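# Copy the cart's three-parcel stack onto the desk

## Task

Build on the desk a stack of the three parcels now stacked on the cart, keeping the cart's bottom-to-top order. Finish with the gripper open and the robot moved away from the stack. The stack must stand by itself at the end, since anything held up only by the robot does not count. The robot must not tip over or be left leaning.

## Robot and tools

ROBOT. A Hello Robot Stretch 4 with one arm. It has an omni-wheel base, a lift that rides up a mast, an arm that telescopes straight out ahead, a wrist with yaw, pitch and roll joints, and a two-finger gripper. It stands about 1.6 m tall, and no part of the base rim lies more than 0.23 m from the base origin. Loose objects may occasionally get a brief shove from outside.

FRAMES. Base frame: origin on the floor beneath the base centre, x ahead, y to the left, z up. hand_pose is reported in this frame and marks a point between the open fingertips. With all wrist joints at 0 its axes line up with the base frame. Its printed position may be somewhat wrong. The odometry frame is the base frame as it was when the scene began.

execute_actions. Arguments: "actions", a list holding one action or nothing (empty just reports state and images), and "cameras", a list drawn from head_camera, head_left_camera, head_right_camera, wrist_camera, all (omitted, null or ["all"] gives every camera; [] gives none). One action may contain "base", "joints" or both, plus optional "pace" and "contact_limits"; alternatively it holds only {"end_of_arm": "enable_torque"}, which re-powers any wrist or gripper motor that switched itself off. All motions in one action begin together.
- "base": an object with exactly one key, each a relative offset counted from the base's last reported position: translate_m, metres straight ahead (negative backs up), -2 to 2; strafe_m, metres sideways, left positive, -2 to 2; rotate_rad, radians of turn in place, counter-clockwise from above positive, -3.2 to 3.2.
- "joints": an object of absolute targets by name (any subset): lift_m 0 to 1.2 m (±0.004); arm_m 0 to 0.55 m extension (±0.004); wrist_yaw_rad -1.134 to 4.276 (0 points ahead, positive turns left, 3.14 is stowed back; over 3.4 the arm may obstruct); wrist_pitch_rad -1.117 to 4.259 (0 level, 1.57 pointing down, ±0.05); wrist_roll_rad -1.117 to 4.259 (0 keeps fingers level, positive turns clockwise viewed from behind, ±0.02); gripper_m -0.038 to 0.141, the fingertip gap in metres (below 0 the tips press together, ±0.004). Joint targets outside range are clipped and flagged; any other bad value or unknown key rejects the call with no motion. A joint or the base left out may keep straining toward an earlier target.
- "pace": "slow", "default", "fast" or "max"; base speeds 0.1/0.3/0.4/0.6 m/s and turn rates 1/2/3/4 rad/s, further limited when the lift is above 0.2 m (down to 0.3 m/s and 1 rad/s at 1.2 m).
- "contact_limits": only {"arm_m": value}, 0 (gentlest) to 0.75 (firmest), default 0.5; the arm halts on contact beyond that.
No action runs past 15 s. If a result reports a stop, later motion calls in the same reply are skipped. To unfold the wrist at the start, send lift_m 0.4 together with wrist_yaw_rad 0.

wait: "seconds" 0 to 10; returns the same report as an empty action.
zoom_image: "camera" plus "region" [x0, y0, x1, y1] in pixels of that camera's latest full image, top-left origin, at most 504 by 504.
finished_scene: "scene", the number of the scene being closed; irreversible, and the result states success.

CAMERAS. head_camera (420x560) sits atop the mast looking forward and down; turn the base to aim it. head_left_camera and head_right_camera (420x672 fisheyes) look more steeply down and show the base and arm. wrist_camera (616x392) looks along the fingers, with the tips near the image bottom.

RESULT LINES. base_status and joint_status: how each motion ended: "done" (for the base, wheels turned the commanded amount even if slipping), "off_target", "contact_stop_at_<key>", "limit_stop_at_<name>", "time_out", "torque_fault". on_its_own lists what was not commanded; "held at" there is the target being held, not the position. joint_positions gives current values. lidar_m: 12 distances in metres, one per 30° sector, first straight ahead, counting counter-clockwise (4th left, 7th behind, 10th right); "-" is nothing seen or closer than 0.25 m; it sees from roughly 0.15 m up, including table tops, and can miss glass and thin legs. wrist_depth_mm: 7x7 grid of median depths, 100 to 2000 mm, row by row from top left. base_odometry: wheel-based pose, heading -3.142 to 3.142, left positive. If turned_by_wheels and turned_by_imu disagree by over about 0.1 rad, the base likely bumped or slipped. base_tilt in degrees, forward and right positive. motor_effort: percent of maximum, peak in brackets; wheels positive means turning right.

GRIPPING. Command a gap smaller than the parcel to grasp; smaller squeezes harder and pulls the object toward the wrist. Neither gripper_m nor "done" proves a grasp; look for a clear effort change. Raise the lift if fingertips jam on a surface.

AVOID. Driving or turning with over 1 kg held and arm_m above 0.2, especially at fast paces: it can tip. Steady pushes or pulls, high grips and high contact limits also risk tipping. Past 6° of lean (limit_stop_at_tilt) the lift, arm and wheels go limp. After a contact stop the part goes slack (a loaded lift may sink). A wrist straining at maximum, e.g. pressed into something or holding over about 2 kg level, turns off (torque_fault) until enable_torque. limit_stop_at_own_body warns of self-collision, likely with the gripper tipped up and rolled. Drops, slams, hard hits and knocking parcels over are penalised. Before ending, open the gripper and back away so the stack stands freely.

Each tool is called after "Request:" as a command line: name --argument value for each argument, lists and objects as JSON in quotes; but a table of rows of numbers goes row by row, as --pt "numbers of a row", without its own name.

## Session

Request:
execute_actions --actions '[]'

Scene clock: 0.00 s.
base_odometry: x=+0.000 y=+0.000 heading=+0.000 (m, m, rad; odometry frame)
turned_by_wheels: +0.000 (rad since the last result)
turned_by_imu: +0.000 (rad since the last result)
base_tilt: forward=-0.6 right=-0.2 (deg)
lidar_m: 2.24 1.32 1.28 1.50 1.73 1.66 1.42 2.01 1.97 2.46 1.70 1.71
base_status: not commanded
joint_positions: lift_m=+0.237 arm_m=-0.001 wrist_yaw_rad=+3.140 wrist_pitch_rad=-0.013 wrist_roll_rad=-0.019 gripper_m=+0.057
joint_status: not commanded
motor_effort: lift_m=+21 arm_m=-1 wrist_yaw_rad=+1 wrist_pitch_rad=-8 wrist_roll_rad=-1 gripper_m=-3 wheel_0=-1 wheel_1=+0 wheel_2=+0 (%)
hand_pose: x=-0.1184 y=+0.0878 z=+0.4188 quat_wxyz=(+0.001, +0.006, -0.009, +1.000) (m; base frame)
wrist_depth_mm: - 137 - - 1863 1576 1397 / - 136 - - 1808 1576 1430 / - 124 192 - 1756 1618 1430 / 107 135 241 - 1756 1537 1430 / 134 - - - 1756 1576 1397 / 1661 1808 208 1576 195 1499 1397 / 1118 1118 1025 144 1060 1008 1025
pictures: head_camera, head_left_camera, head_right_camera, wrist_camera
Images, in order (width x height): head_camera 420x560, head_left_camera 420x672, head_right_camera 420x672, wrist_camera 616x392.

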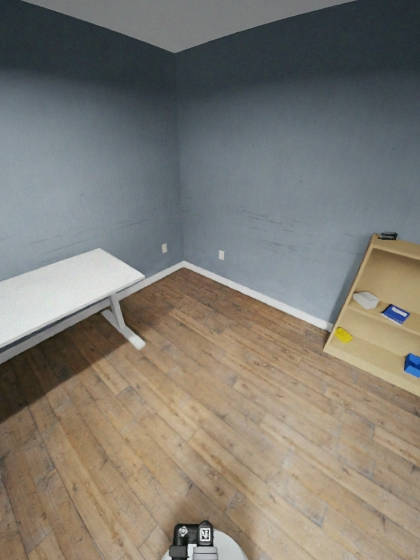

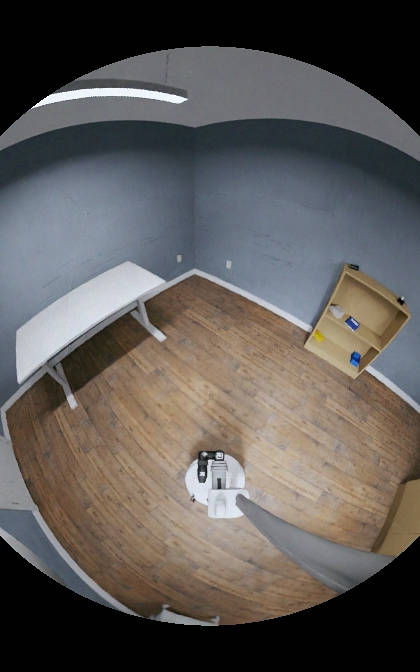

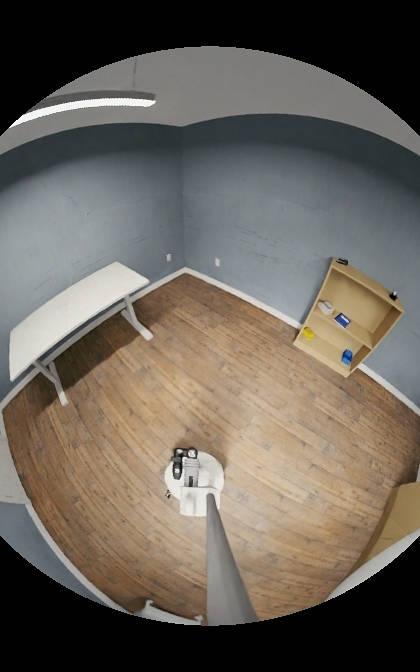

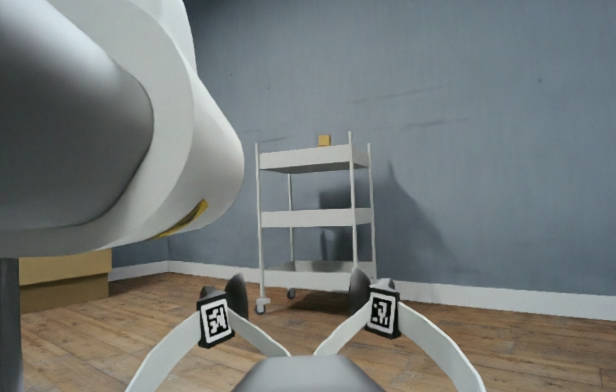

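Request:
execute_actions --actions '[{"base":{"rotate_rad":3.0},"joints":{"lift_m":1.1,"wrist_yaw_rad":0,"wrist_pitch_rad":1.57,"gripper_m":0.1,"wrist_roll_rad":-0.02},"pace":"fast"}]' --cameras '["head_camera"]'

Scene clock: 3.60 s.
base_odometry: x=+0.000 y=+0.000 heading=+3.000 (m, m, rad; odometry frame)
turned_by_wheels: +3.000 (rad since the last result)
turned_by_imu: +3.062 (rad since the last result)
base_tilt: forward=-0.6 right=-0.2 (deg)
lidar_m: 1.43 2.04 1.96 2.08 1.78 1.70 2.14 1.35 1.29 1.40 1.76 1.72
base_status: done
joint_positions: lift_m=+1.100 arm_m=-0.001 wrist_yaw_rad=+0.000 wrist_pitch_rad=+1.570 wrist_roll_rad=-0.020 gripper_m=+0.100
joint_status: all done
motor_effort: lift_m=+24(26) arm_m=-1(1) wrist_yaw_rad=+0(4) wrist_pitch_rad=-3(6) wrist_roll_rad=-1(1) gripper_m=-1(1) wheel_0=-1(12) wheel_1=+0(6) wheel_2=-1(9) (%)
hand_pose: x=+0.1702 y=-0.0874 z=+0.9895 quat_wxyz=(+0.707, -0.007, +0.707, +0.007) (m; base frame)
wrist_depth_mm: 1160 1182 1205 1205 1205 1229 1205 / 1160 1160 1182 1205 1205 1229 1205 / 1160 1160 1182 1205 1205 1205 1205 / 1160 1160 1182 1182 1182 1229 1229 / 1160 1138 976 991 1205 1205 1229 / 1138 1160 960 976 196 1229 1229 / 1160 1160 1160 144 1182 1182 1205
pictures: head_camera
Images, in order (width x height): head_camera 420x560.

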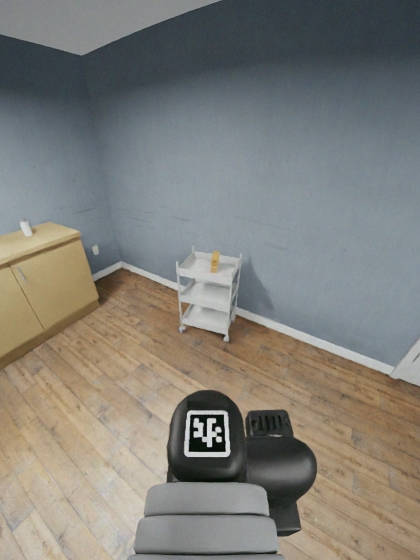

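Request:
execute_actions --actions '[{"base":{"translate_m":0.9},"pace":"max"}]' --cameras '[]'

Request:
execute_actions --actions '[{"joints":{"arm_m":0.35},"pace":"fast"}]' --cameras '["wrist_camera","head_left_camera"]'

Scene clock: 8.17 s.
base_odometry: x=-0.891 y=+0.127 heading=+3.000 (m, m, rad; odometry frame)
turned_by_wheels: +0.000 (rad since the last result)
turned_by_imu: +0.002 (rad since the last result)
base_tilt: forward=-0.5 right=-0.2 (deg)
lidar_m: 0.53 0.64 1.49 1.60 2.87 2.49 2.90 1.85 1.80 1.33 0.99 0.52
base_status: done
joint_positions: lift_m=+1.100 arm_m=-0.001 wrist_yaw_rad=+0.000 wrist_pitch_rad=+1.570 wrist_roll_rad=-0.020 gripper_m=+0.100
joint_status: not commanded
motor_effort: lift_m=+24(24) arm_m=-1(1) wrist_yaw_rad=+0(1) wrist_pitch_rad=-2(3) wrist_roll_rad=-1(2) gripper_m=-1(1) wheel_0=+0(9) wheel_1=+0(6) wheel_2=+0(5) (%)
hand_pose: x=+0.1702 y=-0.0874 z=+0.9895 quat_wxyz=(+0.707, -0.007, +0.707, +0.007) (m; base frame)
wrist_depth_mm: 1160 1160 809 809 1205 1098 931 / 1160 1182 1182 1182 1205 1229 1118 / 1160 1160 1182 1182 1205 1205 1229 / 1160 1182 1182 1182 1205 1205 1229 / 1160 1160 976 976 1182 1205 1229 / 1160 1160 960 976 196 1205 1229 / 1138 1160 1182 144 1205 1205 1229
pictures: none
No camera images: the call's "cameras" was empty. Leave "cameras" out to get every camera's image.

Scene clock: 9.97 s.
base_odometry: x=-0.891 y=+0.127 heading=+3.000 (m, m, rad; odometry frame)
turned_by_wheels: +0.000 (rad since the last result)
turned_by_imu: +0.000 (rad since the last result)
base_tilt: forward=-0.5 right=-0.1 (deg)
lidar_m: 0.56 0.68 1.50 1.58 2.87 2.48 2.94 1.86 1.81 1.33 1.00 0.55
base_status: not commanded
joint_positions: lift_m=+1.100 arm_m=+0.349 wrist_yaw_rad=+0.000 wrist_pitch_rad=+1.570 wrist_roll_rad=-0.020 gripper_m=+0.100
joint_status: all done
motor_effort: lift_m=+24(24) arm_m=+4(3) wrist_yaw_rad=-1(1) wrist_pitch_rad=-1(2) wrist_roll_rad=-1(0) gripper_m=-2(2) wheel_0=+0(0) wheel_1=+0(0) wheel_2=-1(0) (%)
hand_pose: x=+0.5205 y=-0.0874 z=+0.9895 quat_wxyz=(+0.707, -0.007, +0.707, +0.007) (m; base frame)
wrist_depth_mm: 1160 535 539 549 549 668 564 / 1160 535 539 544 549 809 676 / 530 535 539 544 1205 1078 854 / 1160 1182 1182 549 1205 1205 1118 / 1160 1160 1160 1182 1205 1205 1205 / 1160 1160 1098 1182 196 1205 1229 / 1160 1160 976 144 1205 1205 1205
pictures: head_left_camera, wrist_camera
Images, in order (width x height): head_left_camera 420x672, wrist_camera 616x392.

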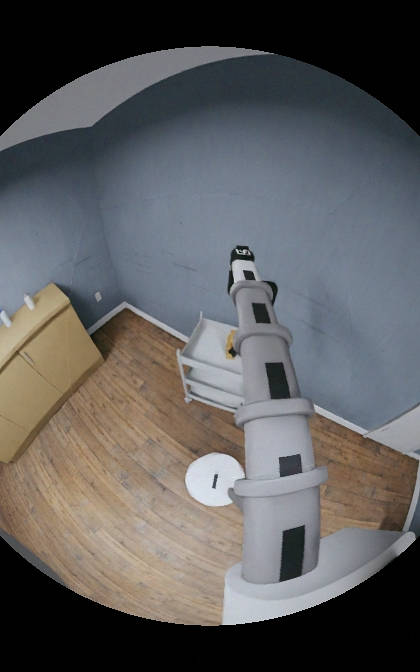

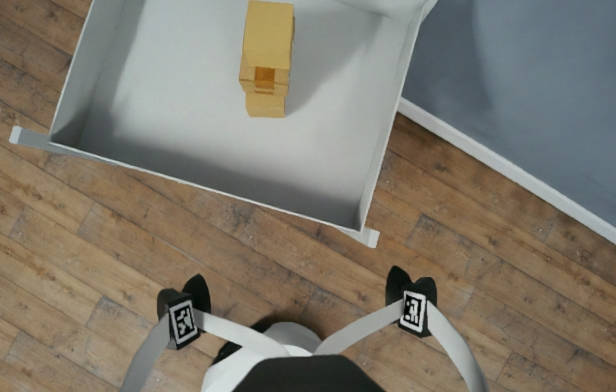

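Request:
execute_actions --actions '[{"base":{"translate_m":0.075},"joints":{"arm_m":0.5,"wrist_roll_rad":0.08,"lift_m":1.02},"pace":"fast"}]' --cameras '[]'

Request:
execute_actions --actions '[{"base":{"strafe_m":0.03}}]' --cameras '["wrist_camera"]'

Scene clock: 11.77 s.
base_odometry: x=-0.965 y=+0.138 heading=+3.000 (m, m, rad; odometry frame)
turned_by_wheels: +0.000 (rad since the last result)
turned_by_imu: +0.001 (rad since the last result)
base_tilt: forward=-0.5 right=-0.2 (deg)
lidar_m: 0.45 0.59 1.45 1.56 2.14 2.52 2.99 1.91 1.87 1.27 0.93 0.46
base_status: done
joint_positions: lift_m=+1.020 arm_m=+0.499 wrist_yaw_rad=+0.000 wrist_pitch_rad=+1.570 wrist_roll_rad=+0.080 gripper_m=+0.100
joint_status: all done
motor_effort: lift_m=+18(25) arm_m=+4(5) wrist_yaw_rad=+0(1) wrist_pitch_rad=-1(2) wrist_roll_rad=-1(2) gripper_m=-3(2) wheel_0=+1(9) wheel_1=+1(3) wheel_2=+1(5) (%)
hand_pose: x=+0.6705 y=-0.0874 z=+0.9100 quat_wxyz=(+0.707, +0.028, +0.706, -0.028) (m; base frame)
wrist_depth_mm: 1078 1008 723 564 462 399 349 / 1078 459 976 820 621 496 427 / 1078 459 462 462 473 621 559 / 455 452 455 466 469 1042 798 / 452 452 455 462 466 1138 1138 / 445 452 364 462 196 1118 1138 / 415 418 455 144 466 1118 1118
pictures: none
No camera images: the call's "cameras" was empty. Leave "cameras" out to get every camera's image.

Scene clock: 12.77 s.
base_odometry: x=-0.969 y=+0.108 heading=+3.000 (m, m, rad; odometry frame)
turned_by_wheels: +0.000 (rad since the last result)
turned_by_imu: +0.000 (rad since the last result)
base_tilt: forward=-0.6 right=-0.2 (deg)
lidar_m: 0.46 0.60 1.43 1.51 2.09 2.52 2.96 1.94 1.88 1.27 0.94 0.45
base_status: done
joint_positions: lift_m=+1.020 arm_m=+0.499 wrist_yaw_rad=+0.000 wrist_pitch_rad=+1.570 wrist_roll_rad=+0.080 gripper_m=+0.100
joint_status: not commanded
motor_effort: lift_m=+18(18) arm_m=+4(4) wrist_yaw_rad=+1(0) wrist_pitch_rad=-1(2) wrist_roll_rad=+0(0) gripper_m=-4(1) wheel_0=+1(10) wheel_1=+1(4) wheel_2=+1(1) (%)
hand_pose: x=+0.6705 y=-0.0874 z=+0.9100 quat_wxyz=(+0.707, +0.028, +0.706, -0.028) (m; base frame)
wrist_depth_mm: 1078 1042 759 603 496 421 375 / 1078 442 866 831 661 530 449 / 1078 455 462 466 469 609 585 / 1078 455 462 410 469 946 842 / 1078 455 459 315 466 1118 1138 / 759 452 455 462 195 1118 1138 / 407 407 439 144 462 1118 1138
pictures: wrist_camera
Images, in order (width x height): wrist_camera 616x392.

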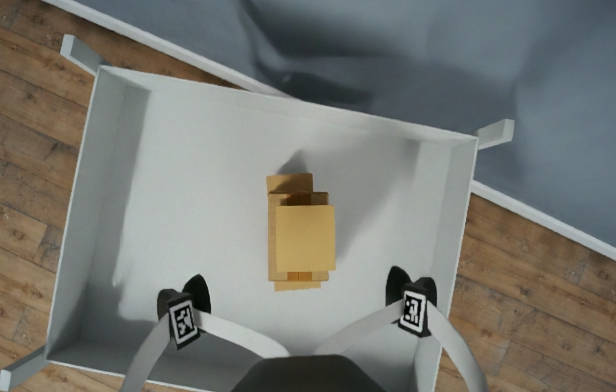

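Request:
execute_actions --actions '[{"joints":{"arm_m":0.516,"lift_m":0.93},"pace":"fast"}]' --cameras '[]'

Request:
execute_actions --actions '[{"joints":{"lift_m":0.864}}]' --cameras '["wrist_camera"]'

Scene clock: 14.87 s.
base_odometry: x=-0.969 y=+0.108 heading=+3.000 (m, m, rad; odometry frame)
turned_by_wheels: +0.000 (rad since the last result)
turned_by_imu: +0.000 (rad since the last result)
base_tilt: forward=-0.6 right=-0.2 (deg)
lidar_m: 0.48 0.60 1.43 1.51 2.11 2.52 2.99 1.95 1.87 1.28 0.96 0.46
base_status: not commanded
joint_positions: lift_m=+0.930 arm_m=+0.515 wrist_yaw_rad=+0.000 wrist_pitch_rad=+1.570 wrist_roll_rad=+0.080 gripper_m=+0.100
joint_status: all done
motor_effort: lift_m=+17(17) arm_m=+4(5) wrist_yaw_rad=+1(0) wrist_pitch_rad=-2(2) wrist_roll_rad=+0(1) gripper_m=+0(1) wheel_0=+1(1) wheel_1=+1(1) wheel_2=+0(0) (%)
hand_pose: x=+0.6864 y=-0.0874 z=+0.8200 quat_wxyz=(+0.707, +0.028, +0.706, -0.028) (m; base frame)
wrist_depth_mm: 661 991 723 569 473 402 355 / 343 370 373 699 615 504 433 / 345 370 375 377 379 384 512 / 347 368 373 324 379 382 809 / 357 368 373 224 379 379 1042 / 362 366 370 225 196 379 1042 / 362 364 368 144 377 377 1042
pictures: none
No camera images: the call's "cameras" was empty. Leave "cameras" out to get every camera's image.

Scene clock: 16.10 s.
base_odometry: x=-0.969 y=+0.108 heading=+3.000 (m, m, rad; odometry frame)
turned_by_wheels: +0.000 (rad since the last result)
turned_by_imu: +0.000 (rad since the last result)
base_tilt: forward=-0.6 right=-0.2 (deg)
lidar_m: 0.47 0.58 1.43 1.51 2.12 2.52 2.96 1.92 1.88 1.29 0.94 0.47
base_status: not commanded
joint_positions: lift_m=+0.864 arm_m=+0.515 wrist_yaw_rad=+0.000 wrist_pitch_rad=+1.570 wrist_roll_rad=+0.080 gripper_m=+0.100
joint_status: all done
motor_effort: lift_m=+16(21) arm_m=+4(4) wrist_yaw_rad=+1(1) wrist_pitch_rad=-2(2) wrist_roll_rad=+0(0) gripper_m=-3(1) wheel_0=+1(1) wheel_1=+1(1) wheel_2=+1(0) (%)
hand_pose: x=+0.6864 y=-0.0874 z=+0.7541 quat_wxyz=(+0.707, +0.028, +0.706, -0.028) (m; base frame)
wrist_depth_mm: 270 281 668 569 466 402 355 / 303 306 309 297 306 466 430 / 303 306 309 312 315 317 277 / 301 306 307 259 314 319 283 / 300 304 307 160 314 315 283 / 301 301 189 159 194 314 277 / 298 301 304 141 312 290 976
pictures: wrist_camera
Images, in order (width x height): wrist_camera 616x392.

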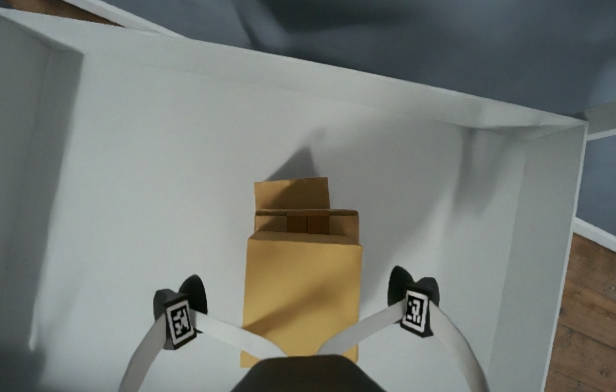

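Request:
execute_actions --actions '[{"joints":{"gripper_m":0.008}}]' --cameras '[]'

Request:
execute_actions --actions '[{"joints":{"lift_m":1.0}}]' --cameras '["wrist_camera","head_right_camera"]'

Scene clock: 18.20 s.
base_odometry: x=-0.969 y=+0.108 heading=+3.000 (m, m, rad; odometry frame)
turned_by_wheels: +0.000 (rad since the last result)
turned_by_imu: +0.000 (rad since the last result)
base_tilt: forward=-0.6 right=-0.2 (deg)
lidar_m: 0.48 0.60 1.43 1.50 2.12 2.52 3.00 1.94 1.89 1.30 0.96 0.45
base_status: not commanded
joint_positions: lift_m=+0.864 arm_m=+0.515 wrist_yaw_rad=+0.000 wrist_pitch_rad=+1.570 wrist_roll_rad=+0.080 gripper_m=+0.009
joint_status: all done
motor_effort: lift_m=+17(17) arm_m=+4(4) wrist_yaw_rad=+1(1) wrist_pitch_rad=-2(2) wrist_roll_rad=-2(1) gripper_m=-28(26) wheel_0=+1(1) wheel_1=+1(1) wheel_2=+0(0) (%)
hand_pose: x=+0.6864 y=-0.0874 z=+0.7540 quat_wxyz=(+0.707, +0.028, +0.706, -0.028) (m; base frame)
wrist_depth_mm: 271 276 668 574 469 404 355 / 303 306 307 298 296 466 433 / 303 304 307 312 314 317 277 / 301 304 307 259 314 315 282 / 301 303 306 146 312 315 279 / 298 303 179 145 182 314 278 / 298 232 304 144 310 276 976
pictures: none
No camera images: the call's "cameras" was empty. Leave "cameras" out to get every camera's image.

Scene clock: 19.83 s.
base_odometry: x=-0.969 y=+0.108 heading=+3.000 (m, m, rad; odometry frame)
turned_by_wheels: +0.000 (rad since the last result)
turned_by_imu: +0.000 (rad since the last result)
base_tilt: forward=-0.6 right=-0.2 (deg)
lidar_m: 0.48 0.61 1.42 1.54 2.14 2.53 2.98 1.94 1.89 1.27 0.93 0.46
base_status: not commanded
joint_positions: lift_m=+1.000 arm_m=+0.515 wrist_yaw_rad=+0.000 wrist_pitch_rad=+1.570 wrist_roll_rad=+0.080 gripper_m=+0.009
joint_status: all done
motor_effort: lift_m=+26(25) arm_m=+4(4) wrist_yaw_rad=+0(0) wrist_pitch_rad=-1(2) wrist_roll_rad=+0(0) gripper_m=-29(26) wheel_0=+1(1) wheel_1=+1(1) wheel_2=+0(0) (%)
hand_pose: x=+0.6864 y=-0.0874 z=+0.8894 quat_wxyz=(+0.707, +0.028, +0.706, -0.028) (m; base frame)
wrist_depth_mm: 1060 991 723 574 469 404 355 / 1060 439 991 831 634 504 433 / 1060 436 445 445 452 585 559 / 1078 436 439 442 452 778 809 / 1042 436 439 146 445 1098 1118 / 430 433 179 145 182 1118 1118 / 413 282 418 145 442 397 1118
pictures: head_right_camera, wrist_camera
Images, in order (width x height): head_right_camera 420x672, wrist_camera 616x392.

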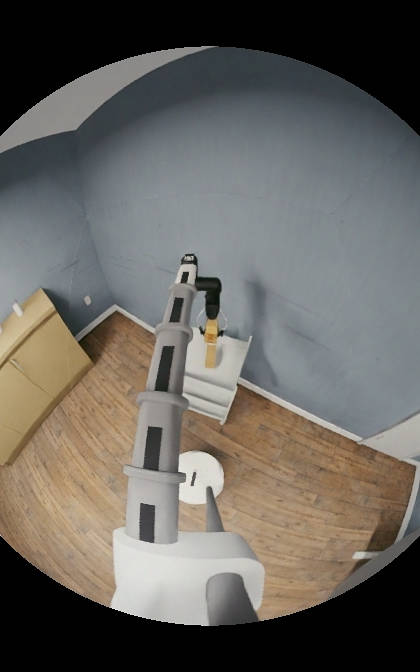

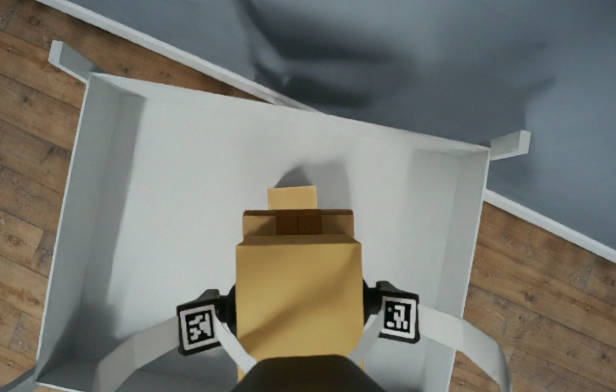

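Request:
execute_actions --actions '[{"joints":{"arm_m":0.05,"gripper_m":0.005}}]' --cameras '[]'

Request:
execute_actions --actions '[{"base":{"rotate_rad":-2.22}}]' --cameras '["head_camera"]'

Request:
execute_actions --actions '[{"base":{"translate_m":1.2},"pace":"fast"}]' --cameras '["head_camera","wrist_camera"]'

Scene clock: 23.17 s.
base_odometry: x=-0.969 y=+0.108 heading=+3.000 (m, m, rad; odometry frame)
turned_by_wheels: +0.000 (rad since the last result)
turned_by_imu: +0.001 (rad since the last result)
base_tilt: forward=-0.6 right=-0.2 (deg)
lidar_m: 0.46 0.60 1.44 1.51 2.13 2.54 3.00 1.94 1.89 1.26 0.93 0.45
base_status: not commanded
joint_positions: lift_m=+1.000 arm_m=+0.051 wrist_yaw_rad=+0.000 wrist_pitch_rad=+1.570 wrist_roll_rad=+0.080 gripper_m=+0.006
joint_status: all done
motor_effort: lift_m=+25(25) arm_m=-4(4) wrist_yaw_rad=+0(1) wrist_pitch_rad=-2(3) wrist_roll_rad=-2(0) gripper_m=-31(29) wheel_0=+1(1) wheel_1=+1(1) wheel_2=+1(1) (%)
hand_pose: x=+0.2218 y=-0.0874 z=+0.8894 quat_wxyz=(+0.707, +0.028, +0.706, -0.028) (m; base frame)
wrist_depth_mm: 1078 707 699 445 1042 991 866 / 1078 1078 904 707 1118 1138 1042 / 1060 1060 1078 1098 1098 1118 1138 / 1060 1078 1078 1098 1118 1118 1118 / 1060 1078 1078 145 1098 1098 1098 / 1060 1060 178 144 181 1118 1098 / 1042 161 866 144 1078 1078 1118
pictures: none
No camera images: the call's "cameras" was empty. Leave "cameras" out to get every camera's image.

Scene clock: 25.83 s.
base_odometry: x=-0.969 y=+0.108 heading=+0.780 (m, m, rad; odometry frame)
turned_by_wheels: -2.220 (rad since the last result)
turned_by_imu: -2.265 (rad since the last result)
base_tilt: forward=-0.6 right=-0.2 (deg)
lidar_m: 1.88 1.46 0.98 0.48 0.47 0.54 1.44 1.47 1.86 2.50 2.54 2.01
base_status: done
joint_positions: lift_m=+1.000 arm_m=+0.051 wrist_yaw_rad=+0.000 wrist_pitch_rad=+1.570 wrist_roll_rad=+0.080 gripper_m=+0.006
joint_status: not commanded
motor_effort: lift_m=+25(25) arm_m=-4(4) wrist_yaw_rad=+0(1) wrist_pitch_rad=-2(1) wrist_roll_rad=-1(1) gripper_m=-26(29) wheel_0=+0(6) wheel_1=+1(3) wheel_2=+0(5) (%)
hand_pose: x=+0.2219 y=-0.0874 z=+0.8894 quat_wxyz=(+0.707, +0.028, +0.706, -0.028) (m; base frame)
wrist_depth_mm: 1060 1078 1098 1118 1118 1118 1138 / 1060 1078 1078 1098 1118 1118 1138 / 1060 1078 1078 1098 1118 1118 1138 / 1060 1078 1060 1098 1098 1118 1118 / 1060 1060 1078 145 1098 1098 1098 / 1060 1060 179 144 181 1118 1118 / 1060 161 866 144 1078 1098 1118
pictures: head_camera
Images, in order (width x height): head_camera 420x560.

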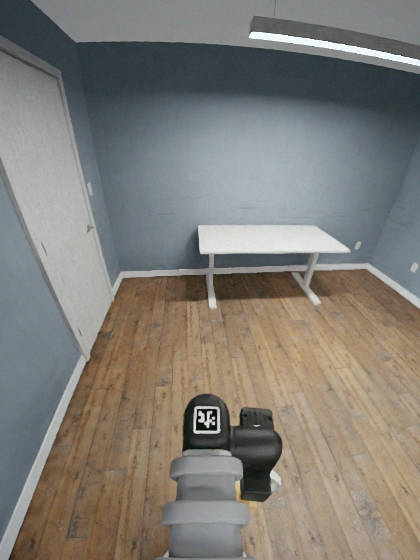

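Scene clock: 30.63 s.
base_odometry: x=-0.117 y=+0.952 heading=+0.780 (m, m, rad; odometry frame)
turned_by_wheels: +0.000 (rad since the last result)
turned_by_imu: +0.002 (rad since the last result)
base_tilt: forward=-0.6 right=-0.2 (deg)
lidar_m: 0.66 1.48 1.08 1.02 1.05 1.34 1.63 2.68 2.59 2.47 1.04 0.73
base_status: done
joint_positions: lift_m=+1.000 arm_m=+0.051 wrist_yaw_rad=+0.000 wrist_pitch_rad=+1.570 wrist_roll_rad=+0.080 gripper_m=+0.006
joint_status: not commanded
motor_effort: lift_m=+25(25) arm_m=-4(4) wrist_yaw_rad=+0(1) wrist_pitch_rad=-2(3) wrist_roll_rad=-1(0) gripper_m=-26(28) wheel_0=+0(6) wheel_1=+0(4) wheel_2=-1(13) (%)
hand_pose: x=+0.2219 y=-0.0874 z=+0.8894 quat_wxyz=(+0.707, +0.028, +0.706, -0.028) (m; base frame)
wrist_depth_mm: 1060 1078 1078 1098 1118 1118 1138 / 1060 1078 1098 1118 1098 1118 1118 / 1060 1060 1078 1098 1118 1118 1138 / 1060 1078 1098 1098 1098 1118 1118 / 1060 1060 1060 145 1098 1098 1118 / 1060 1060 179 144 181 1118 1118 / 1060 161 866 144 1098 1098 1118
pictures: head_camera, wrist_camera
Images, in order (width x height): head_camera 420x560, wrist_camera 616x392.

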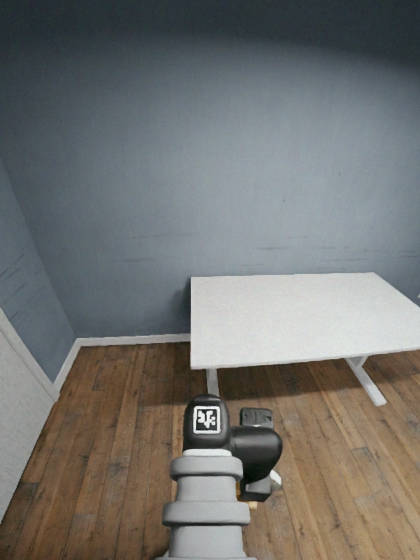

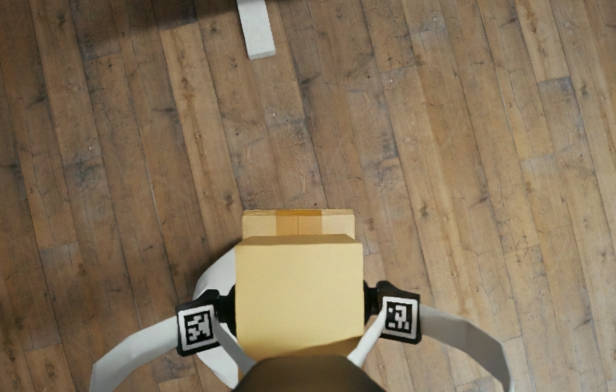

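Request:
execute_actions --actions '[{"base":{"translate_m":0.22},"joints":{"arm_m":0.45},"pace":"default"}]' --cameras '["wrist_camera"]'

Scene clock: 33.33 s.
base_odometry: x=+0.040 y=+1.107 heading=+0.780 (m, m, rad; odometry frame)
turned_by_wheels: +0.000 (rad since the last result)
turned_by_imu: +0.001 (rad since the last result)
base_tilt: forward=-0.6 right=-0.2 (deg)
lidar_m: 0.45 1.28 1.11 1.02 1.04 1.40 1.74 2.91 2.57 2.55 0.72 0.48
base_status: done
joint_positions: lift_m=+1.000 arm_m=+0.449 wrist_yaw_rad=+0.000 wrist_pitch_rad=+1.570 wrist_roll_rad=+0.080 gripper_m=+0.006
joint_status: all done
motor_effort: lift_m=+25(25) arm_m=+4(4) wrist_yaw_rad=-2(1) wrist_pitch_rad=-2(3) wrist_roll_rad=-1(0) gripper_m=-28(28) wheel_0=+0(4) wheel_1=+0(6) wheel_2=+0(10) (%)
hand_pose: x=+0.6204 y=-0.0874 z=+0.8894 quat_wxyz=(+0.707, +0.028, +0.706, -0.028) (m; base frame)
wrist_depth_mm: 946 384 387 389 394 399 399 / 1060 384 387 389 394 399 402 / 1060 379 384 389 392 394 402 / 1060 382 384 387 392 397 399 / 1060 379 384 145 389 392 397 / 1060 1078 179 144 181 394 397 / 1042 161 377 144 389 1098 1118
pictures: wrist_camera
Images, in order (width x height): wrist_camera 616x392.

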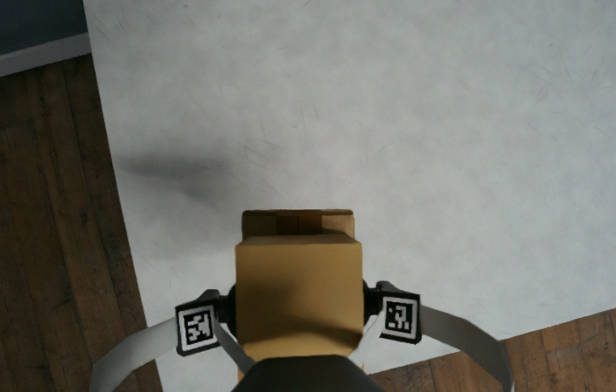

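Request:
execute_actions --actions '[{"joints":{"arm_m":0.54}}]' --cameras '[]'

Request:
execute_actions --actions '[{"joints":{"lift_m":0.868}}]' --cameras '["wrist_camera"]'

Scene clock: 34.93 s.
base_odometry: x=+0.040 y=+1.107 heading=+0.780 (m, m, rad; odometry frame)
turned_by_wheels: +0.000 (rad since the last result)
turned_by_imu: +0.000 (rad since the last result)
base_tilt: forward=-0.5 right=-0.2 (deg)
lidar_m: 0.44 1.28 1.11 1.01 1.07 1.39 1.74 2.91 2.56 2.53 0.71 0.49
base_status: not commanded
joint_positions: lift_m=+1.000 arm_m=+0.539 wrist_yaw_rad=+0.000 wrist_pitch_rad=+1.570 wrist_roll_rad=+0.080 gripper_m=+0.006
joint_status: all done
motor_effort: lift_m=+25(25) arm_m=+4(4) wrist_yaw_rad=+1(1) wrist_pitch_rad=-2(3) wrist_roll_rad=+0(2) gripper_m=-28(28) wheel_0=+0(0) wheel_1=+0(0) wheel_2=+0(0) (%)
hand_pose: x=+0.7104 y=-0.0874 z=+0.8894 quat_wxyz=(+0.707, +0.028, +0.706, -0.028) (m; base frame)
wrist_depth_mm: 809 384 384 392 392 399 402 / 1025 379 384 389 394 397 402 / 1060 382 384 387 392 394 399 / 1060 382 384 387 389 394 397 / 1060 379 382 145 389 394 397 / 1042 1060 179 144 181 392 394 / 1060 161 377 144 387 389 394
pictures: none
No camera images: the call's "cameras" was empty. Leave "cameras" out to get every camera's image.

Scene clock: 36.53 s.
base_odometry: x=+0.040 y=+1.107 heading=+0.780 (m, m, rad; odometry frame)
turned_by_wheels: +0.000 (rad since the last result)
turned_by_imu: +0.000 (rad since the last result)
base_tilt: forward=-0.5 right=-0.2 (deg)
lidar_m: 0.44 1.27 1.11 1.01 1.09 1.36 1.74 2.93 2.60 2.52 0.72 0.50
base_status: not commanded
joint_positions: lift_m=+0.868 arm_m=+0.539 wrist_yaw_rad=+0.000 wrist_pitch_rad=+1.570 wrist_roll_rad=+0.080 gripper_m=+0.006
joint_status: all done
motor_effort: lift_m=+18(20) arm_m=+4(5) wrist_yaw_rad=+1(0) wrist_pitch_rad=-1(2) wrist_roll_rad=+0(1) gripper_m=-28(29) wheel_0=+0(0) wheel_1=+0(0) wheel_2=-1(0) (%)
hand_pose: x=+0.7104 y=-0.0874 z=+0.7580 quat_wxyz=(+0.707, +0.028, +0.706, -0.028) (m; base frame)
wrist_depth_mm: 251 254 256 259 263 264 266 / 251 253 256 258 262 264 266 / 250 252 255 258 260 263 265 / 250 252 254 256 259 263 265 / 250 251 252 145 259 262 263 / 585 250 178 144 180 260 263 / 931 161 250 144 258 258 262
pictures: wrist_camera
Images, in order (width x height): wrist_camera 616x392.

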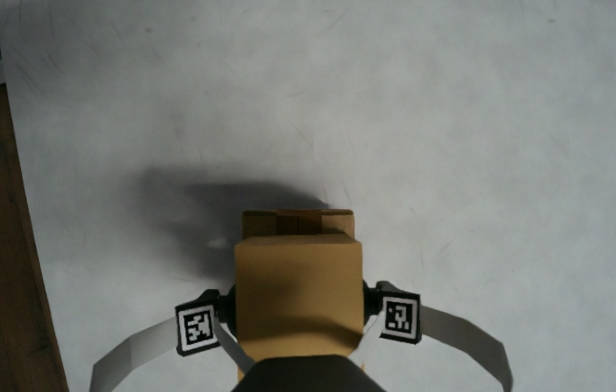

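Request:
execute_actions --actions '[{"joints":{"lift_m":0.858},"pace":"slow"}]' --cameras '[]'

Scene clock: 37.57 s.
base_odometry: x=+0.040 y=+1.107 heading=+0.780 (m, m, rad; odometry frame)
turned_by_wheels: +0.000 (rad since the last result)
turned_by_imu: +0.000 (rad since the last result)
base_tilt: forward=-0.5 right=-0.2 (deg)
lidar_m: 0.45 1.27 1.10 1.03 1.08 1.38 1.75 2.91 2.58 2.51 0.72 0.49
base_status: not commanded
joint_positions: lift_m=+0.858 arm_m=+0.539 wrist_yaw_rad=+0.000 wrist_pitch_rad=+1.570 wrist_roll_rad=+0.080 gripper_m=+0.006
joint_status: all done
motor_effort: lift_m=+18(17) arm_m=+5(4) wrist_yaw_rad=-1(2) wrist_pitch_rad=-3(2) wrist_roll_rad=-1(1) gripper_m=-27(28) wheel_0=+0(0) wheel_1=+0(0) wheel_2=+0(0) (%)
hand_pose: x=+0.7104 y=-0.0874 z=+0.7480 quat_wxyz=(+0.707, +0.028, +0.706, -0.028) (m; base frame)
wrist_depth_mm: 242 244 246 249 252 254 256 / 241 243 246 249 251 253 256 / 240 242 245 248 250 252 255 / 240 242 244 246 250 252 254 / 240 241 243 145 249 251 253 / 239 241 179 144 181 251 253 / 580 162 241 144 247 249 252
pictures: none
No camera images: the call's "cameras" was empty. Leave "cameras" out to get every camera's image.

Request:
execute_actions --actions '[{"joints":{"lift_m":0.85},"pace":"slow"}]' --cameras '[]'

Scene clock: 38.53 s.
base_odometry: x=+0.040 y=+1.107 heading=+0.780 (m, m, rad; odometry frame)
turned_by_wheels: +0.000 (rad since the last result)
turned_by_imu: +0.000 (rad since the last result)
base_tilt: forward=-0.6 right=-0.2 (deg)
lidar_m: 0.45 1.27 1.09 1.02 1.06 1.39 1.76 2.92 2.61 2.51 0.71 0.46
base_status: not commanded
joint_positions: lift_m=+0.851 arm_m=+0.539 wrist_yaw_rad=+0.000 wrist_pitch_rad=+1.574 wrist_roll_rad=+0.080 gripper_m=+0.006
joint_status: all done
motor_effort: lift_m=+9(20) arm_m=+4(4) wrist_yaw_rad=+3(1) wrist_pitch_rad=-12(13) wrist_roll_rad=+0(2) gripper_m=-23(26) wheel_0=+0(0) wheel_1=+0(0) wheel_2=-2(2) (%)
hand_pose: x=+0.7093 y=-0.0874 z=+0.7407 quat_wxyz=(+0.706, +0.028, +0.708, -0.028) (m; base frame)
wrist_depth_mm: 239 241 244 247 249 252 255 / 237 240 243 246 249 251 253 / 237 240 242 245 248 251 252 / 237 239 241 244 247 249 252 / 236 238 240 145 246 249 251 / 236 236 179 144 181 248 250 / 236 156 238 143 245 246 250
pictures: none
No camera images: the call's "cameras" was empty. Leave "cameras" out to get every camera's image.

Contact. Release, lift, and return to the cart.

Request:
execute_actions --actions '[{"joints":{"lift_m":0.856,"gripper_m":0.1}}]' --cameras '["wrist_camera"]'

Request:
execute_actions --actions '[{"joints":{"lift_m":1.02},"pace":"fast"}]' --cameras '["wrist_camera"]'

Request:
execute_actions --actions '[{"base":{"translate_m":-1.42},"joints":{"arm_m":0.1},"pace":"max"}]' --cameras '[]'

Request:
execute_actions --actions '[{"base":{"rotate_rad":2.22},"pace":"max"}]' --cameras '[]'

Request:
execute_actions --actions '[{"joints":{"arm_m":0.45,"wrist_roll_rad":0.0},"pace":"fast"}]' --cameras '["wrist_camera"]'

Scene clock: 41.00 s.
base_odometry: x=+0.040 y=+1.107 heading=+0.780 (m, m, rad; odometry frame)
turned_by_wheels: +0.000 (rad since the last result)
turned_by_imu: +0.001 (rad since the last result)
base_tilt: forward=-0.6 right=-0.2 (deg)
lidar_m: 0.44 1.29 1.11 1.00 1.08 1.38 1.74 2.89 2.58 2.52 0.73 0.52
base_status: not commanded
joint_positions: lift_m=+0.856 arm_m=+0.539 wrist_yaw_rad=+0.000 wrist_pitch_rad=+1.571 wrist_roll_rad=+0.080 gripper_m=+0.100
joint_status: all done
motor_effort: lift_m=+16(23) arm_m=+4(4) wrist_yaw_rad=+1(3) wrist_pitch_rad=-5(13) wrist_roll_rad=-1(1) gripper_m=+0(27) wheel_0=+0(0) wheel_1=+0(0) wheel_2=-1(2) (%)
hand_pose: x=+0.7100 y=-0.0874 z=+0.7461 quat_wxyz=(+0.706, +0.028, +0.707, -0.028) (m; base frame)
wrist_depth_mm: 243 246 249 251 254 256 259 / 243 245 247 250 253 255 257 / 242 244 247 249 252 255 257 / 241 244 246 249 251 254 255 / 241 243 245 149 250 253 255 / 241 241 194 148 191 252 254 / 580 240 243 141 249 252 253
pictures: wrist_camera
Images, in order (width x height): wrist_camera 616x392.

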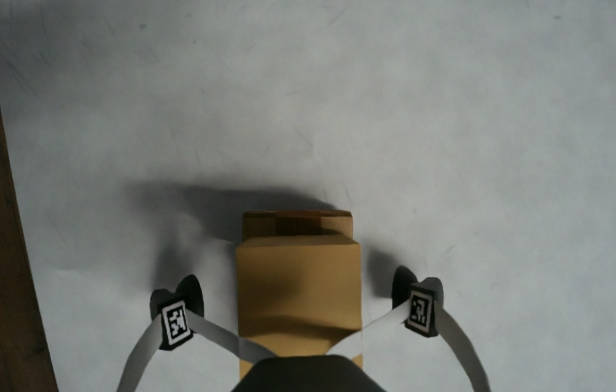

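Scene clock: 42.43 s.
base_odometry: x=+0.040 y=+1.107 heading=+0.780 (m, m, rad; odometry frame)
turned_by_wheels: +0.000 (rad since the last result)
turned_by_imu: +0.000 (rad since the last result)
base_tilt: forward=-0.6 right=-0.2 (deg)
lidar_m: 0.45 1.27 1.10 1.03 1.06 1.37 1.75 2.91 2.62 2.54 0.71 0.49
base_status: not commanded
joint_positions: lift_m=+1.020 arm_m=+0.539 wrist_yaw_rad=+0.000 wrist_pitch_rad=+1.570 wrist_roll_rad=+0.080 gripper_m=+0.100
joint_status: all done
motor_effort: lift_m=+24(27) arm_m=+4(4) wrist_yaw_rad=+1(1) wrist_pitch_rad=-1(5) wrist_roll_rad=-1(0) gripper_m=-3(1) wheel_0=+0(0) wheel_1=+0(0) wheel_2=-1(1) (%)
hand_pose: x=+0.7104 y=-0.0874 z=+0.9094 quat_wxyz=(+0.707, +0.028, +0.706, -0.028) (m; base frame)
wrist_depth_mm: 809 402 407 413 415 421 421 / 1008 402 404 410 415 418 421 / 1078 402 404 410 413 418 421 / 1078 402 402 404 410 413 418 / 1078 1078 402 307 410 415 418 / 1078 1078 399 404 195 413 418 / 1060 1078 397 144 404 413 418
pictures: wrist_camera
Images, in order (width x height): wrist_camera 616x392.

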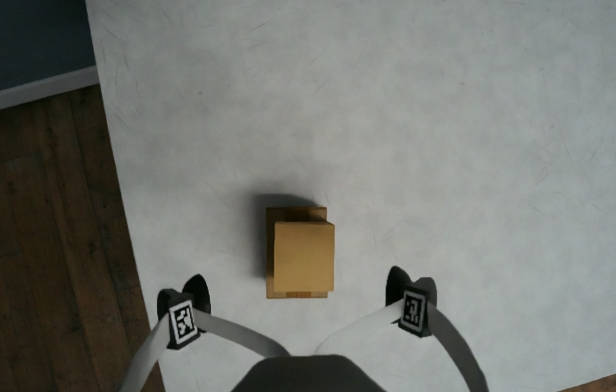

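Scene clock: 47.93 s.
base_odometry: x=-0.970 y=+0.108 heading=+0.780 (m, m, rad; odometry frame)
turned_by_wheels: +0.000 (rad since the last result)
turned_by_imu: -0.001 (rad since the last result)
base_tilt: forward=-0.6 right=-0.2 (deg)
lidar_m: 1.88 1.49 0.99 0.46 0.47 0.56 1.44 1.48 1.90 2.51 2.57 2.02
base_status: done
joint_positions: lift_m=+1.020 arm_m=+0.101 wrist_yaw_rad=+0.000 wrist_pitch_rad=+1.570 wrist_roll_rad=+0.080 gripper_m=+0.100
joint_status: all done
motor_effort: lift_m=+24(25) arm_m=-4(6) wrist_yaw_rad=+0(1) wrist_pitch_rad=-3(1) wrist_roll_rad=-2(1) gripper_m=-2(0) wheel_0=+0(5) wheel_1=+1(8) wheel_2=-1(8) (%)
hand_pose: x=+0.2718 y=-0.0874 z=+0.9095 quat_wxyz=(+0.707, +0.028, +0.706, -0.028) (m; base frame)
wrist_depth_mm: 1098 1098 1118 1118 1138 1160 1160 / 1078 1098 1118 1118 1138 1138 1138 / 1078 1078 1098 1118 1118 1138 1138 / 1078 1098 1098 1098 1118 1138 1160 / 1078 1078 1098 1098 1118 1138 1118 / 1078 1078 891 904 195 1118 1138 / 1060 1060 891 144 1118 1138 1118
pictures: none
No camera images: the call's "cameras" was empty. Leave "cameras" out to get every camera's image.

Scene clock: 50.67 s.
base_odometry: x=-0.970 y=+0.108 heading=+3.000 (m, m, rad; odometry frame)
turned_by_wheels: +2.220 (rad since the last result)
turned_by_imu: +2.266 (rad since the last result)
base_tilt: forward=-0.6 right=-0.2 (deg)
lidar_m: 0.48 0.59 1.44 1.49 2.11 2.51 2.98 1.94 1.88 1.27 0.92 0.47
base_status: done
joint_positions: lift_m=+1.020 arm_m=+0.101 wrist_yaw_rad=+0.000 wrist_pitch_rad=+1.570 wrist_roll_rad=+0.080 gripper_m=+0.100
joint_status: not commanded
motor_effort: lift_m=+24(24) arm_m=-4(4) wrist_yaw_rad=+1(1) wrist_pitch_rad=-1(2) wrist_roll_rad=-1(2) gripper_m=-2(2) wheel_0=+1(2) wheel_1=+1(5) wheel_2=+1(3) (%)
hand_pose: x=+0.2719 y=-0.0874 z=+0.9095 quat_wxyz=(+0.707, +0.028, +0.706, -0.028) (m; base frame)
wrist_depth_mm: 455 459 466 469 991 931 809 / 1098 723 723 691 1138 1138 991 / 1078 1098 1098 991 1138 1138 1138 / 1078 1078 1118 1098 1118 1138 1138 / 1078 1078 1098 1118 1118 1138 1138 / 1060 1078 891 891 195 1118 1138 / 1060 1060 878 144 1118 1118 1138
pictures: none
No camera images: the call's "cameras" was empty. Leave "cameras" out to get every camera's image.

Scene clock: 52.47 s.
base_odometry: x=-0.970 y=+0.108 heading=+3.000 (m, m, rad; odometry frame)
turned_by_wheels: +0.000 (rad since the last result)
turned_by_imu: +0.000 (rad since the last result)
base_tilt: forward=-0.5 right=-0.2 (deg)
lidar_m: 0.48 0.61 1.44 1.52 2.12 2.53 2.99 1.91 1.90 1.23 0.94 0.46
base_status: not commanded
joint_positions: lift_m=+1.020 arm_m=+0.449 wrist_yaw_rad=+0.000 wrist_pitch_rad=+1.570 wrist_roll_rad=+0.000 gripper_m=+0.100
joint_status: all done
motor_effort: lift_m=+24(24) arm_m=+4(4) wrist_yaw_rad=+1(1) wrist_pitch_rad=-1(2) wrist_roll_rad=-1(3) gripper_m=-3(2) wheel_0=+0(1) wheel_1=+1(1) wheel_2=+1(1) (%)
hand_pose: x=+0.6204 y=-0.0874 z=+0.9095 quat_wxyz=(+0.707, +0.000, +0.707, +0.000) (m; base frame)
wrist_depth_mm: 1078 445 798 707 569 477 413 / 1098 459 462 466 469 554 492 / 1078 455 462 466 469 640 621 / 1078 455 462 415 466 1025 854 / 449 455 459 462 466 1138 1138 / 1078 442 459 462 196 1118 1138 / 1060 1078 1098 144 455 1118 1138
pictures: wrist_camera
Images, in order (width x height): wrist_camera 616x392.

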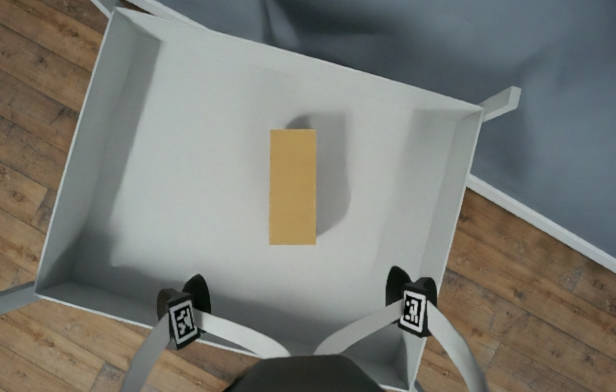

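Request:
execute_actions --actions '[{"joints":{"arm_m":0.52,"lift_m":0.88},"pace":"fast"}]' --cameras '[]'

Request:
execute_actions --actions '[{"joints":{"lift_m":0.81}}]' --cameras '["wrist_camera"]'

Scene clock: 54.17 s.
base_odometry: x=-0.970 y=+0.108 heading=+3.000 (m, m, rad; odometry frame)
turned_by_wheels: +0.000 (rad since the last result)
turned_by_imu: +0.000 (rad since the last result)
base_tilt: forward=-0.6 right=-0.2 (deg)
lidar_m: 0.48 0.60 1.42 1.53 2.11 2.51 2.97 1.93 1.86 1.28 0.94 0.46
base_status: not commanded
joint_positions: lift_m=+0.880 arm_m=+0.519 wrist_yaw_rad=+0.000 wrist_pitch_rad=+1.570 wrist_roll_rad=+0.000 gripper_m=+0.100
joint_status: all done
motor_effort: lift_m=+18(23) arm_m=+4(5) wrist_yaw_rad=+0(0) wrist_pitch_rad=-2(2) wrist_roll_rad=-2(2) gripper_m=-3(2) wheel_0=+1(1) wheel_1=+1(1) wheel_2=+1(1) (%)
hand_pose: x=+0.6904 y=-0.0874 z=+0.7700 quat_wxyz=(+0.707, +0.000, +0.707, +0.000) (m; base frame)
wrist_depth_mm: 277 301 741 585 466 389 338 / 298 322 325 319 564 477 404 / 319 322 324 329 329 330 452 / 319 320 324 276 330 332 300 / 317 320 322 274 327 330 297 / 315 319 320 273 195 330 1008 / 314 317 320 144 329 290 991
pictures: none
No camera images: the call's "cameras" was empty. Leave "cameras" out to get every camera's image.

Scene clock: 55.40 s.
base_odometry: x=-0.970 y=+0.108 heading=+3.000 (m, m, rad; odometry frame)
turned_by_wheels: +0.000 (rad since the last result)
turned_by_imu: +0.000 (rad since the last result)
base_tilt: forward=-0.6 right=-0.2 (deg)
lidar_m: 0.48 0.59 1.41 1.53 2.10 2.52 2.97 1.91 1.88 1.27 0.95 0.46
base_status: not commanded
joint_positions: lift_m=+0.810 arm_m=+0.519 wrist_yaw_rad=+0.000 wrist_pitch_rad=+1.570 wrist_roll_rad=+0.000 gripper_m=+0.100
joint_status: all done
motor_effort: lift_m=+18(16) arm_m=+4(4) wrist_yaw_rad=+1(0) wrist_pitch_rad=-2(2) wrist_roll_rad=-2(1) gripper_m=-1(2) wheel_0=+0(1) wheel_1=+1(1) wheel_2=+0(0) (%)
hand_pose: x=+0.6904 y=-0.0874 z=+0.7000 quat_wxyz=(+0.707, +0.000, +0.707, +0.000) (m; base frame)
wrist_depth_mm: 252 254 224 220 445 389 336 / 252 254 257 258 236 225 384 / 251 252 255 257 259 263 258 / 250 253 254 206 260 263 264 / 249 252 254 205 258 262 263 / 249 250 208 204 195 260 256 / 248 249 252 144 257 260 250
pictures: wrist_camera
Images, in order (width x height): wrist_camera 616x392.

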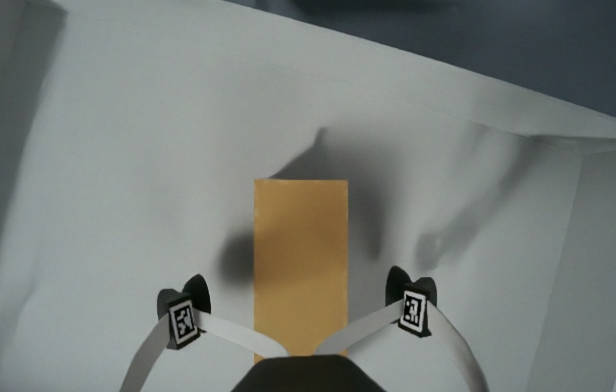

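Request:
execute_actions --actions '[{"joints":{"lift_m":0.803,"gripper_m":0.008}}]' --cameras '[]'

Request:
execute_actions --actions '[{"joints":{"lift_m":0.95}}]' --cameras '["wrist_camera"]'

Scene clock: 57.60 s.
base_odometry: x=-0.970 y=+0.108 heading=+3.000 (m, m, rad; odometry frame)
turned_by_wheels: +0.000 (rad since the last result)
turned_by_imu: +0.000 (rad since the last result)
base_tilt: forward=-0.6 right=-0.2 (deg)
lidar_m: 0.46 0.59 1.42 1.51 2.11 2.53 2.98 1.92 1.87 1.26 0.93 0.46
base_status: not commanded
joint_positions: lift_m=+0.803 arm_m=+0.519 wrist_yaw_rad=+0.000 wrist_pitch_rad=+1.570 wrist_roll_rad=+0.000 gripper_m=+0.009
joint_status: all done
motor_effort: lift_m=+17(20) arm_m=+4(4) wrist_yaw_rad=+0(0) wrist_pitch_rad=-1(2) wrist_roll_rad=-1(1) gripper_m=-26(27) wheel_0=+1(1) wheel_1=+1(1) wheel_2=+1(1) (%)
hand_pose: x=+0.6904 y=-0.0874 z=+0.6930 quat_wxyz=(+0.707, +0.000, +0.707, +0.000) (m; base frame)
wrist_depth_mm: 245 246 220 211 433 389 338 / 245 247 249 251 235 215 377 / 244 246 248 251 253 256 256 / 243 246 248 186 252 255 257 / 242 245 247 185 251 254 256 / 242 245 189 184 185 253 254 / 241 201 244 183 250 252 249
pictures: none
No camera images: the call's "cameras" was empty. Leave "cameras" out to get every camera's image.

Scene clock: 59.27 s.
base_odometry: x=-0.970 y=+0.108 heading=+3.000 (m, m, rad; odometry frame)
turned_by_wheels: +0.000 (rad since the last result)
turned_by_imu: +0.000 (rad since the last result)
base_tilt: forward=-0.6 right=-0.2 (deg)
lidar_m: 0.48 0.59 1.43 1.52 2.12 2.53 2.96 1.92 1.87 1.28 0.95 0.47
base_status: not commanded
joint_positions: lift_m=+0.950 arm_m=+0.519 wrist_yaw_rad=+0.000 wrist_pitch_rad=+1.570 wrist_roll_rad=+0.000 gripper_m=+0.009
joint_status: all done
motor_effort: lift_m=+25(27) arm_m=+4(4) wrist_yaw_rad=+0(0) wrist_pitch_rad=-2(1) wrist_roll_rad=-1(2) gripper_m=-27(24) wheel_0=+0(1) wheel_1=+1(1) wheel_2=+1(0) (%)
hand_pose: x=+0.6904 y=-0.0874 z=+0.8394 quat_wxyz=(+0.707, +0.000, +0.707, +0.000) (m; base frame)
wrist_depth_mm: 1008 1025 788 585 462 389 338 / 1008 389 389 768 621 480 404 / 373 387 394 397 399 569 473 / 370 387 389 186 399 399 691 / 373 387 389 185 397 402 1042 / 379 384 189 185 185 399 1060 / 373 271 384 183 394 355 1060
pictures: wrist_camera
Images, in order (width x height): wrist_camera 616x392.

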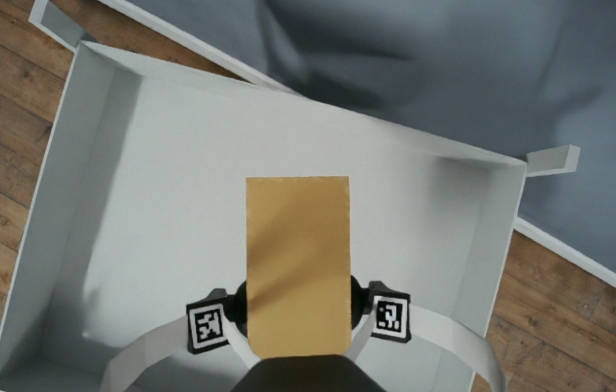

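Request:
execute_actions --actions '[{"joints":{"arm_m":0.05,"lift_m":1.0,"wrist_roll_rad":0.08},"pace":"fast"}]' --cameras '[]'

Request:
execute_actions --actions '[{"base":{"rotate_rad":-2.22},"pace":"fast"}]' --cameras '[]'

Request:
execute_actions --actions '[{"base":{"strafe_m":-0.16},"pace":"fast"}]' --cameras '[]'

Request:
execute_actions --actions '[{"base":{"translate_m":1.42},"pace":"fast"}]' --cameras '[]'

Request:
execute_actions --actions '[{"joints":{"arm_m":0.54}}]' --cameras '["wrist_camera"]'

Scene clock: 61.87 s.
base_odometry: x=-0.970 y=+0.108 heading=+3.000 (m, m, rad; odometry frame)
turned_by_wheels: +0.000 (rad since the last result)
turned_by_imu: +0.000 (rad since the last result)
base_tilt: forward=-0.6 right=-0.2 (deg)
lidar_m: 0.48 0.58 1.43 1.51 2.10 2.53 3.00 1.90 1.88 1.26 0.94 0.47
base_status: not commanded
joint_positions: lift_m=+1.000 arm_m=+0.051 wrist_yaw_rad=+0.000 wrist_pitch_rad=+1.570 wrist_roll_rad=+0.080 gripper_m=+0.009
joint_status: all done
motor_effort: lift_m=+25(23) arm_m=-4(5) wrist_yaw_rad=-1(0) wrist_pitch_rad=-2(1) wrist_roll_rad=-2(1) gripper_m=-24(25) wheel_0=+1(0) wheel_1=+1(1) wheel_2=+1(1) (%)
hand_pose: x=+0.2218 y=-0.0874 z=+0.8894 quat_wxyz=(+0.707, +0.028, +0.706, -0.028) (m; base frame)
wrist_depth_mm: 1078 707 699 442 1042 991 866 / 1060 1078 904 715 1098 1138 1042 / 1060 1078 1078 1098 1098 1118 1118 / 1060 1060 1078 186 1118 1118 1118 / 1060 1078 1078 185 1098 1098 1118 / 1060 1060 189 184 185 1098 1098 / 1060 615 878 183 1098 1118 1118
pictures: none
No camera images: the call's "cameras" was empty. Leave "cameras" out to get every camera's image.

Scene clock: 64.53 s.
base_odometry: x=-0.970 y=+0.108 heading=+0.780 (m, m, rad; odometry frame)
turned_by_wheels: -2.220 (rad since the last result)
turned_by_imu: -2.265 (rad since the last result)
base_tilt: forward=-0.6 right=-0.2 (deg)
lidar_m: 1.90 1.47 1.00 0.48 0.47 0.55 1.43 1.48 1.86 2.52 2.56 2.01
base_status: done
joint_positions: lift_m=+1.000 arm_m=+0.051 wrist_yaw_rad=+0.000 wrist_pitch_rad=+1.570 wrist_roll_rad=+0.080 gripper_m=+0.009
joint_status: not commanded
motor_effort: lift_m=+24(24) arm_m=-4(4) wrist_yaw_rad=+0(1) wrist_pitch_rad=-2(3) wrist_roll_rad=-1(2) gripper_m=-24(25) wheel_0=+0(8) wheel_1=+1(6) wheel_2=-1(3) (%)
hand_pose: x=+0.2219 y=-0.0874 z=+0.8894 quat_wxyz=(+0.707, +0.028, +0.706, -0.028) (m; base frame)
wrist_depth_mm: 1078 1078 1078 1118 1118 1118 1118 / 1078 1060 1098 1118 1098 1118 1118 / 1060 1078 1078 1098 1118 1098 1118 / 1060 1078 1078 186 1118 1118 1118 / 1060 1060 1078 185 1098 1118 1118 / 1060 1060 189 185 185 1098 1118 / 1060 603 866 183 1098 1098 1118
pictures: none
No camera images: the call's "cameras" was empty. Leave "cameras" out to get every camera's image.

Scene clock: 66.17 s.
base_odometry: x=-0.857 y=-0.006 heading=+0.780 (m, m, rad; odometry frame)
turned_by_wheels: +0.000 (rad since the last result)
turned_by_imu: +0.000 (rad since the last result)
base_tilt: forward=-0.6 right=-0.2 (deg)
lidar_m: 1.88 1.71 1.17 0.62 0.62 0.71 1.42 1.44 1.85 2.35 2.39 2.01
base_status: done
joint_positions: lift_m=+1.000 arm_m=+0.051 wrist_yaw_rad=+0.000 wrist_pitch_rad=+1.570 wrist_roll_rad=+0.080 gripper_m=+0.009
joint_status: not commanded
motor_effort: lift_m=+25(24) arm_m=-4(4) wrist_yaw_rad=+1(1) wrist_pitch_rad=-2(2) wrist_roll_rad=-2(1) gripper_m=-27(26) wheel_0=-2(9) wheel_1=+2(9) wheel_2=-1(0) (%)
hand_pose: x=+0.2219 y=-0.0874 z=+0.8894 quat_wxyz=(+0.707, +0.028, +0.706, -0.028) (m; base frame)
wrist_depth_mm: 1060 1078 1098 1118 1118 1118 1118 / 1078 1060 1098 1098 1098 1118 1138 / 1060 1078 1078 1098 1118 1118 1118 / 1078 1060 1098 185 1098 1118 1138 / 1060 1078 1078 185 1098 1098 1118 / 1060 1042 190 184 185 1118 1118 / 1042 615 866 183 1098 1098 1118
pictures: none
No camera images: the call's "cameras" was empty. Leave "cameras" out to get every camera's image.

Scene clock: 71.67 s.
base_odometry: x=+0.152 y=+0.993 heading=+0.780 (m, m, rad; odometry frame)
turned_by_wheels: +0.000 (rad since the last result)
turned_by_imu: +0.002 (rad since the last result)
base_tilt: forward=-0.6 right=-0.2 (deg)
lidar_m: 0.48 0.47 1.28 1.15 1.24 1.60 2.00 2.90 2.38 2.37 0.73 0.50
base_status: done
joint_positions: lift_m=+1.000 arm_m=+0.051 wrist_yaw_rad=+0.000 wrist_pitch_rad=+1.570 wrist_roll_rad=+0.080 gripper_m=+0.009
joint_status: not commanded
motor_effort: lift_m=+24(25) arm_m=-4(4) wrist_yaw_rad=-1(1) wrist_pitch_rad=-2(1) wrist_roll_rad=-2(1) gripper_m=-24(25) wheel_0=+0(5) wheel_1=-1(5) wheel_2=+0(12) (%)
hand_pose: x=+0.2219 y=-0.0874 z=+0.8894 quat_wxyz=(+0.707, +0.028, +0.706, -0.028) (m; base frame)
wrist_depth_mm: 382 387 413 1098 1118 1118 1138 / 1060 1078 1098 1098 1098 1118 1118 / 1078 1078 1098 1098 1098 1118 1118 / 1060 1060 1098 186 1098 1118 1118 / 1060 1060 1078 185 1098 1118 1098 / 1060 1078 190 185 185 1098 1118 / 1060 615 866 183 1078 1098 1118
pictures: none
No camera images: the call's "cameras" was empty. Leave "cameras" out to get every camera's image.

Scene clock: 74.17 s.
base_odometry: x=+0.152 y=+0.993 heading=+0.780 (m, m, rad; odometry frame)
turned_by_wheels: +0.000 (rad since the last result)
turned_by_imu: +0.000 (rad since the last result)
base_tilt: forward=-0.6 right=-0.2 (deg)
lidar_m: 0.44 0.50 1.27 1.19 1.24 1.60 1.97 2.90 2.35 2.37 0.73 0.49
base_status: not commanded
joint_positions: lift_m=+1.000 arm_m=+0.539 wrist_yaw_rad=+0.000 wrist_pitch_rad=+1.570 wrist_roll_rad=+0.080 gripper_m=+0.009
joint_status: all done
motor_effort: lift_m=+25(25) arm_m=+4(6) wrist_yaw_rad=-1(1) wrist_pitch_rad=-1(2) wrist_roll_rad=-1(1) gripper_m=-24(26) wheel_0=+0(0) wheel_1=-1(1) wheel_2=+0(0) (%)
hand_pose: x=+0.7104 y=-0.0874 z=+0.8894 quat_wxyz=(+0.707, +0.028, +0.706, -0.028) (m; base frame)
wrist_depth_mm: 379 382 387 389 394 399 402 / 379 382 387 389 394 399 402 / 377 382 384 387 392 397 399 / 377 379 382 186 392 397 399 / 375 330 382 185 392 394 397 / 373 281 189 185 185 392 397 / 375 268 379 183 387 392 394
pictures: wrist_camera
Images, in order (width x height): wrist_camera 616x392.

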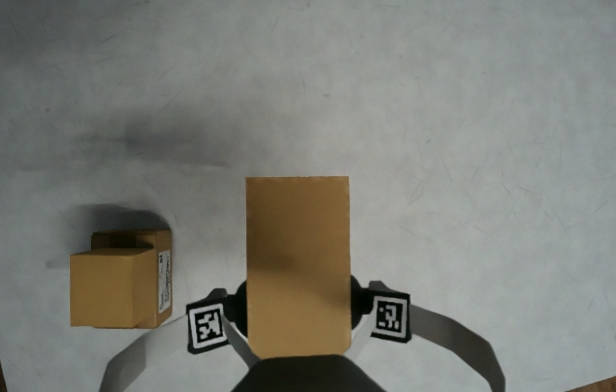

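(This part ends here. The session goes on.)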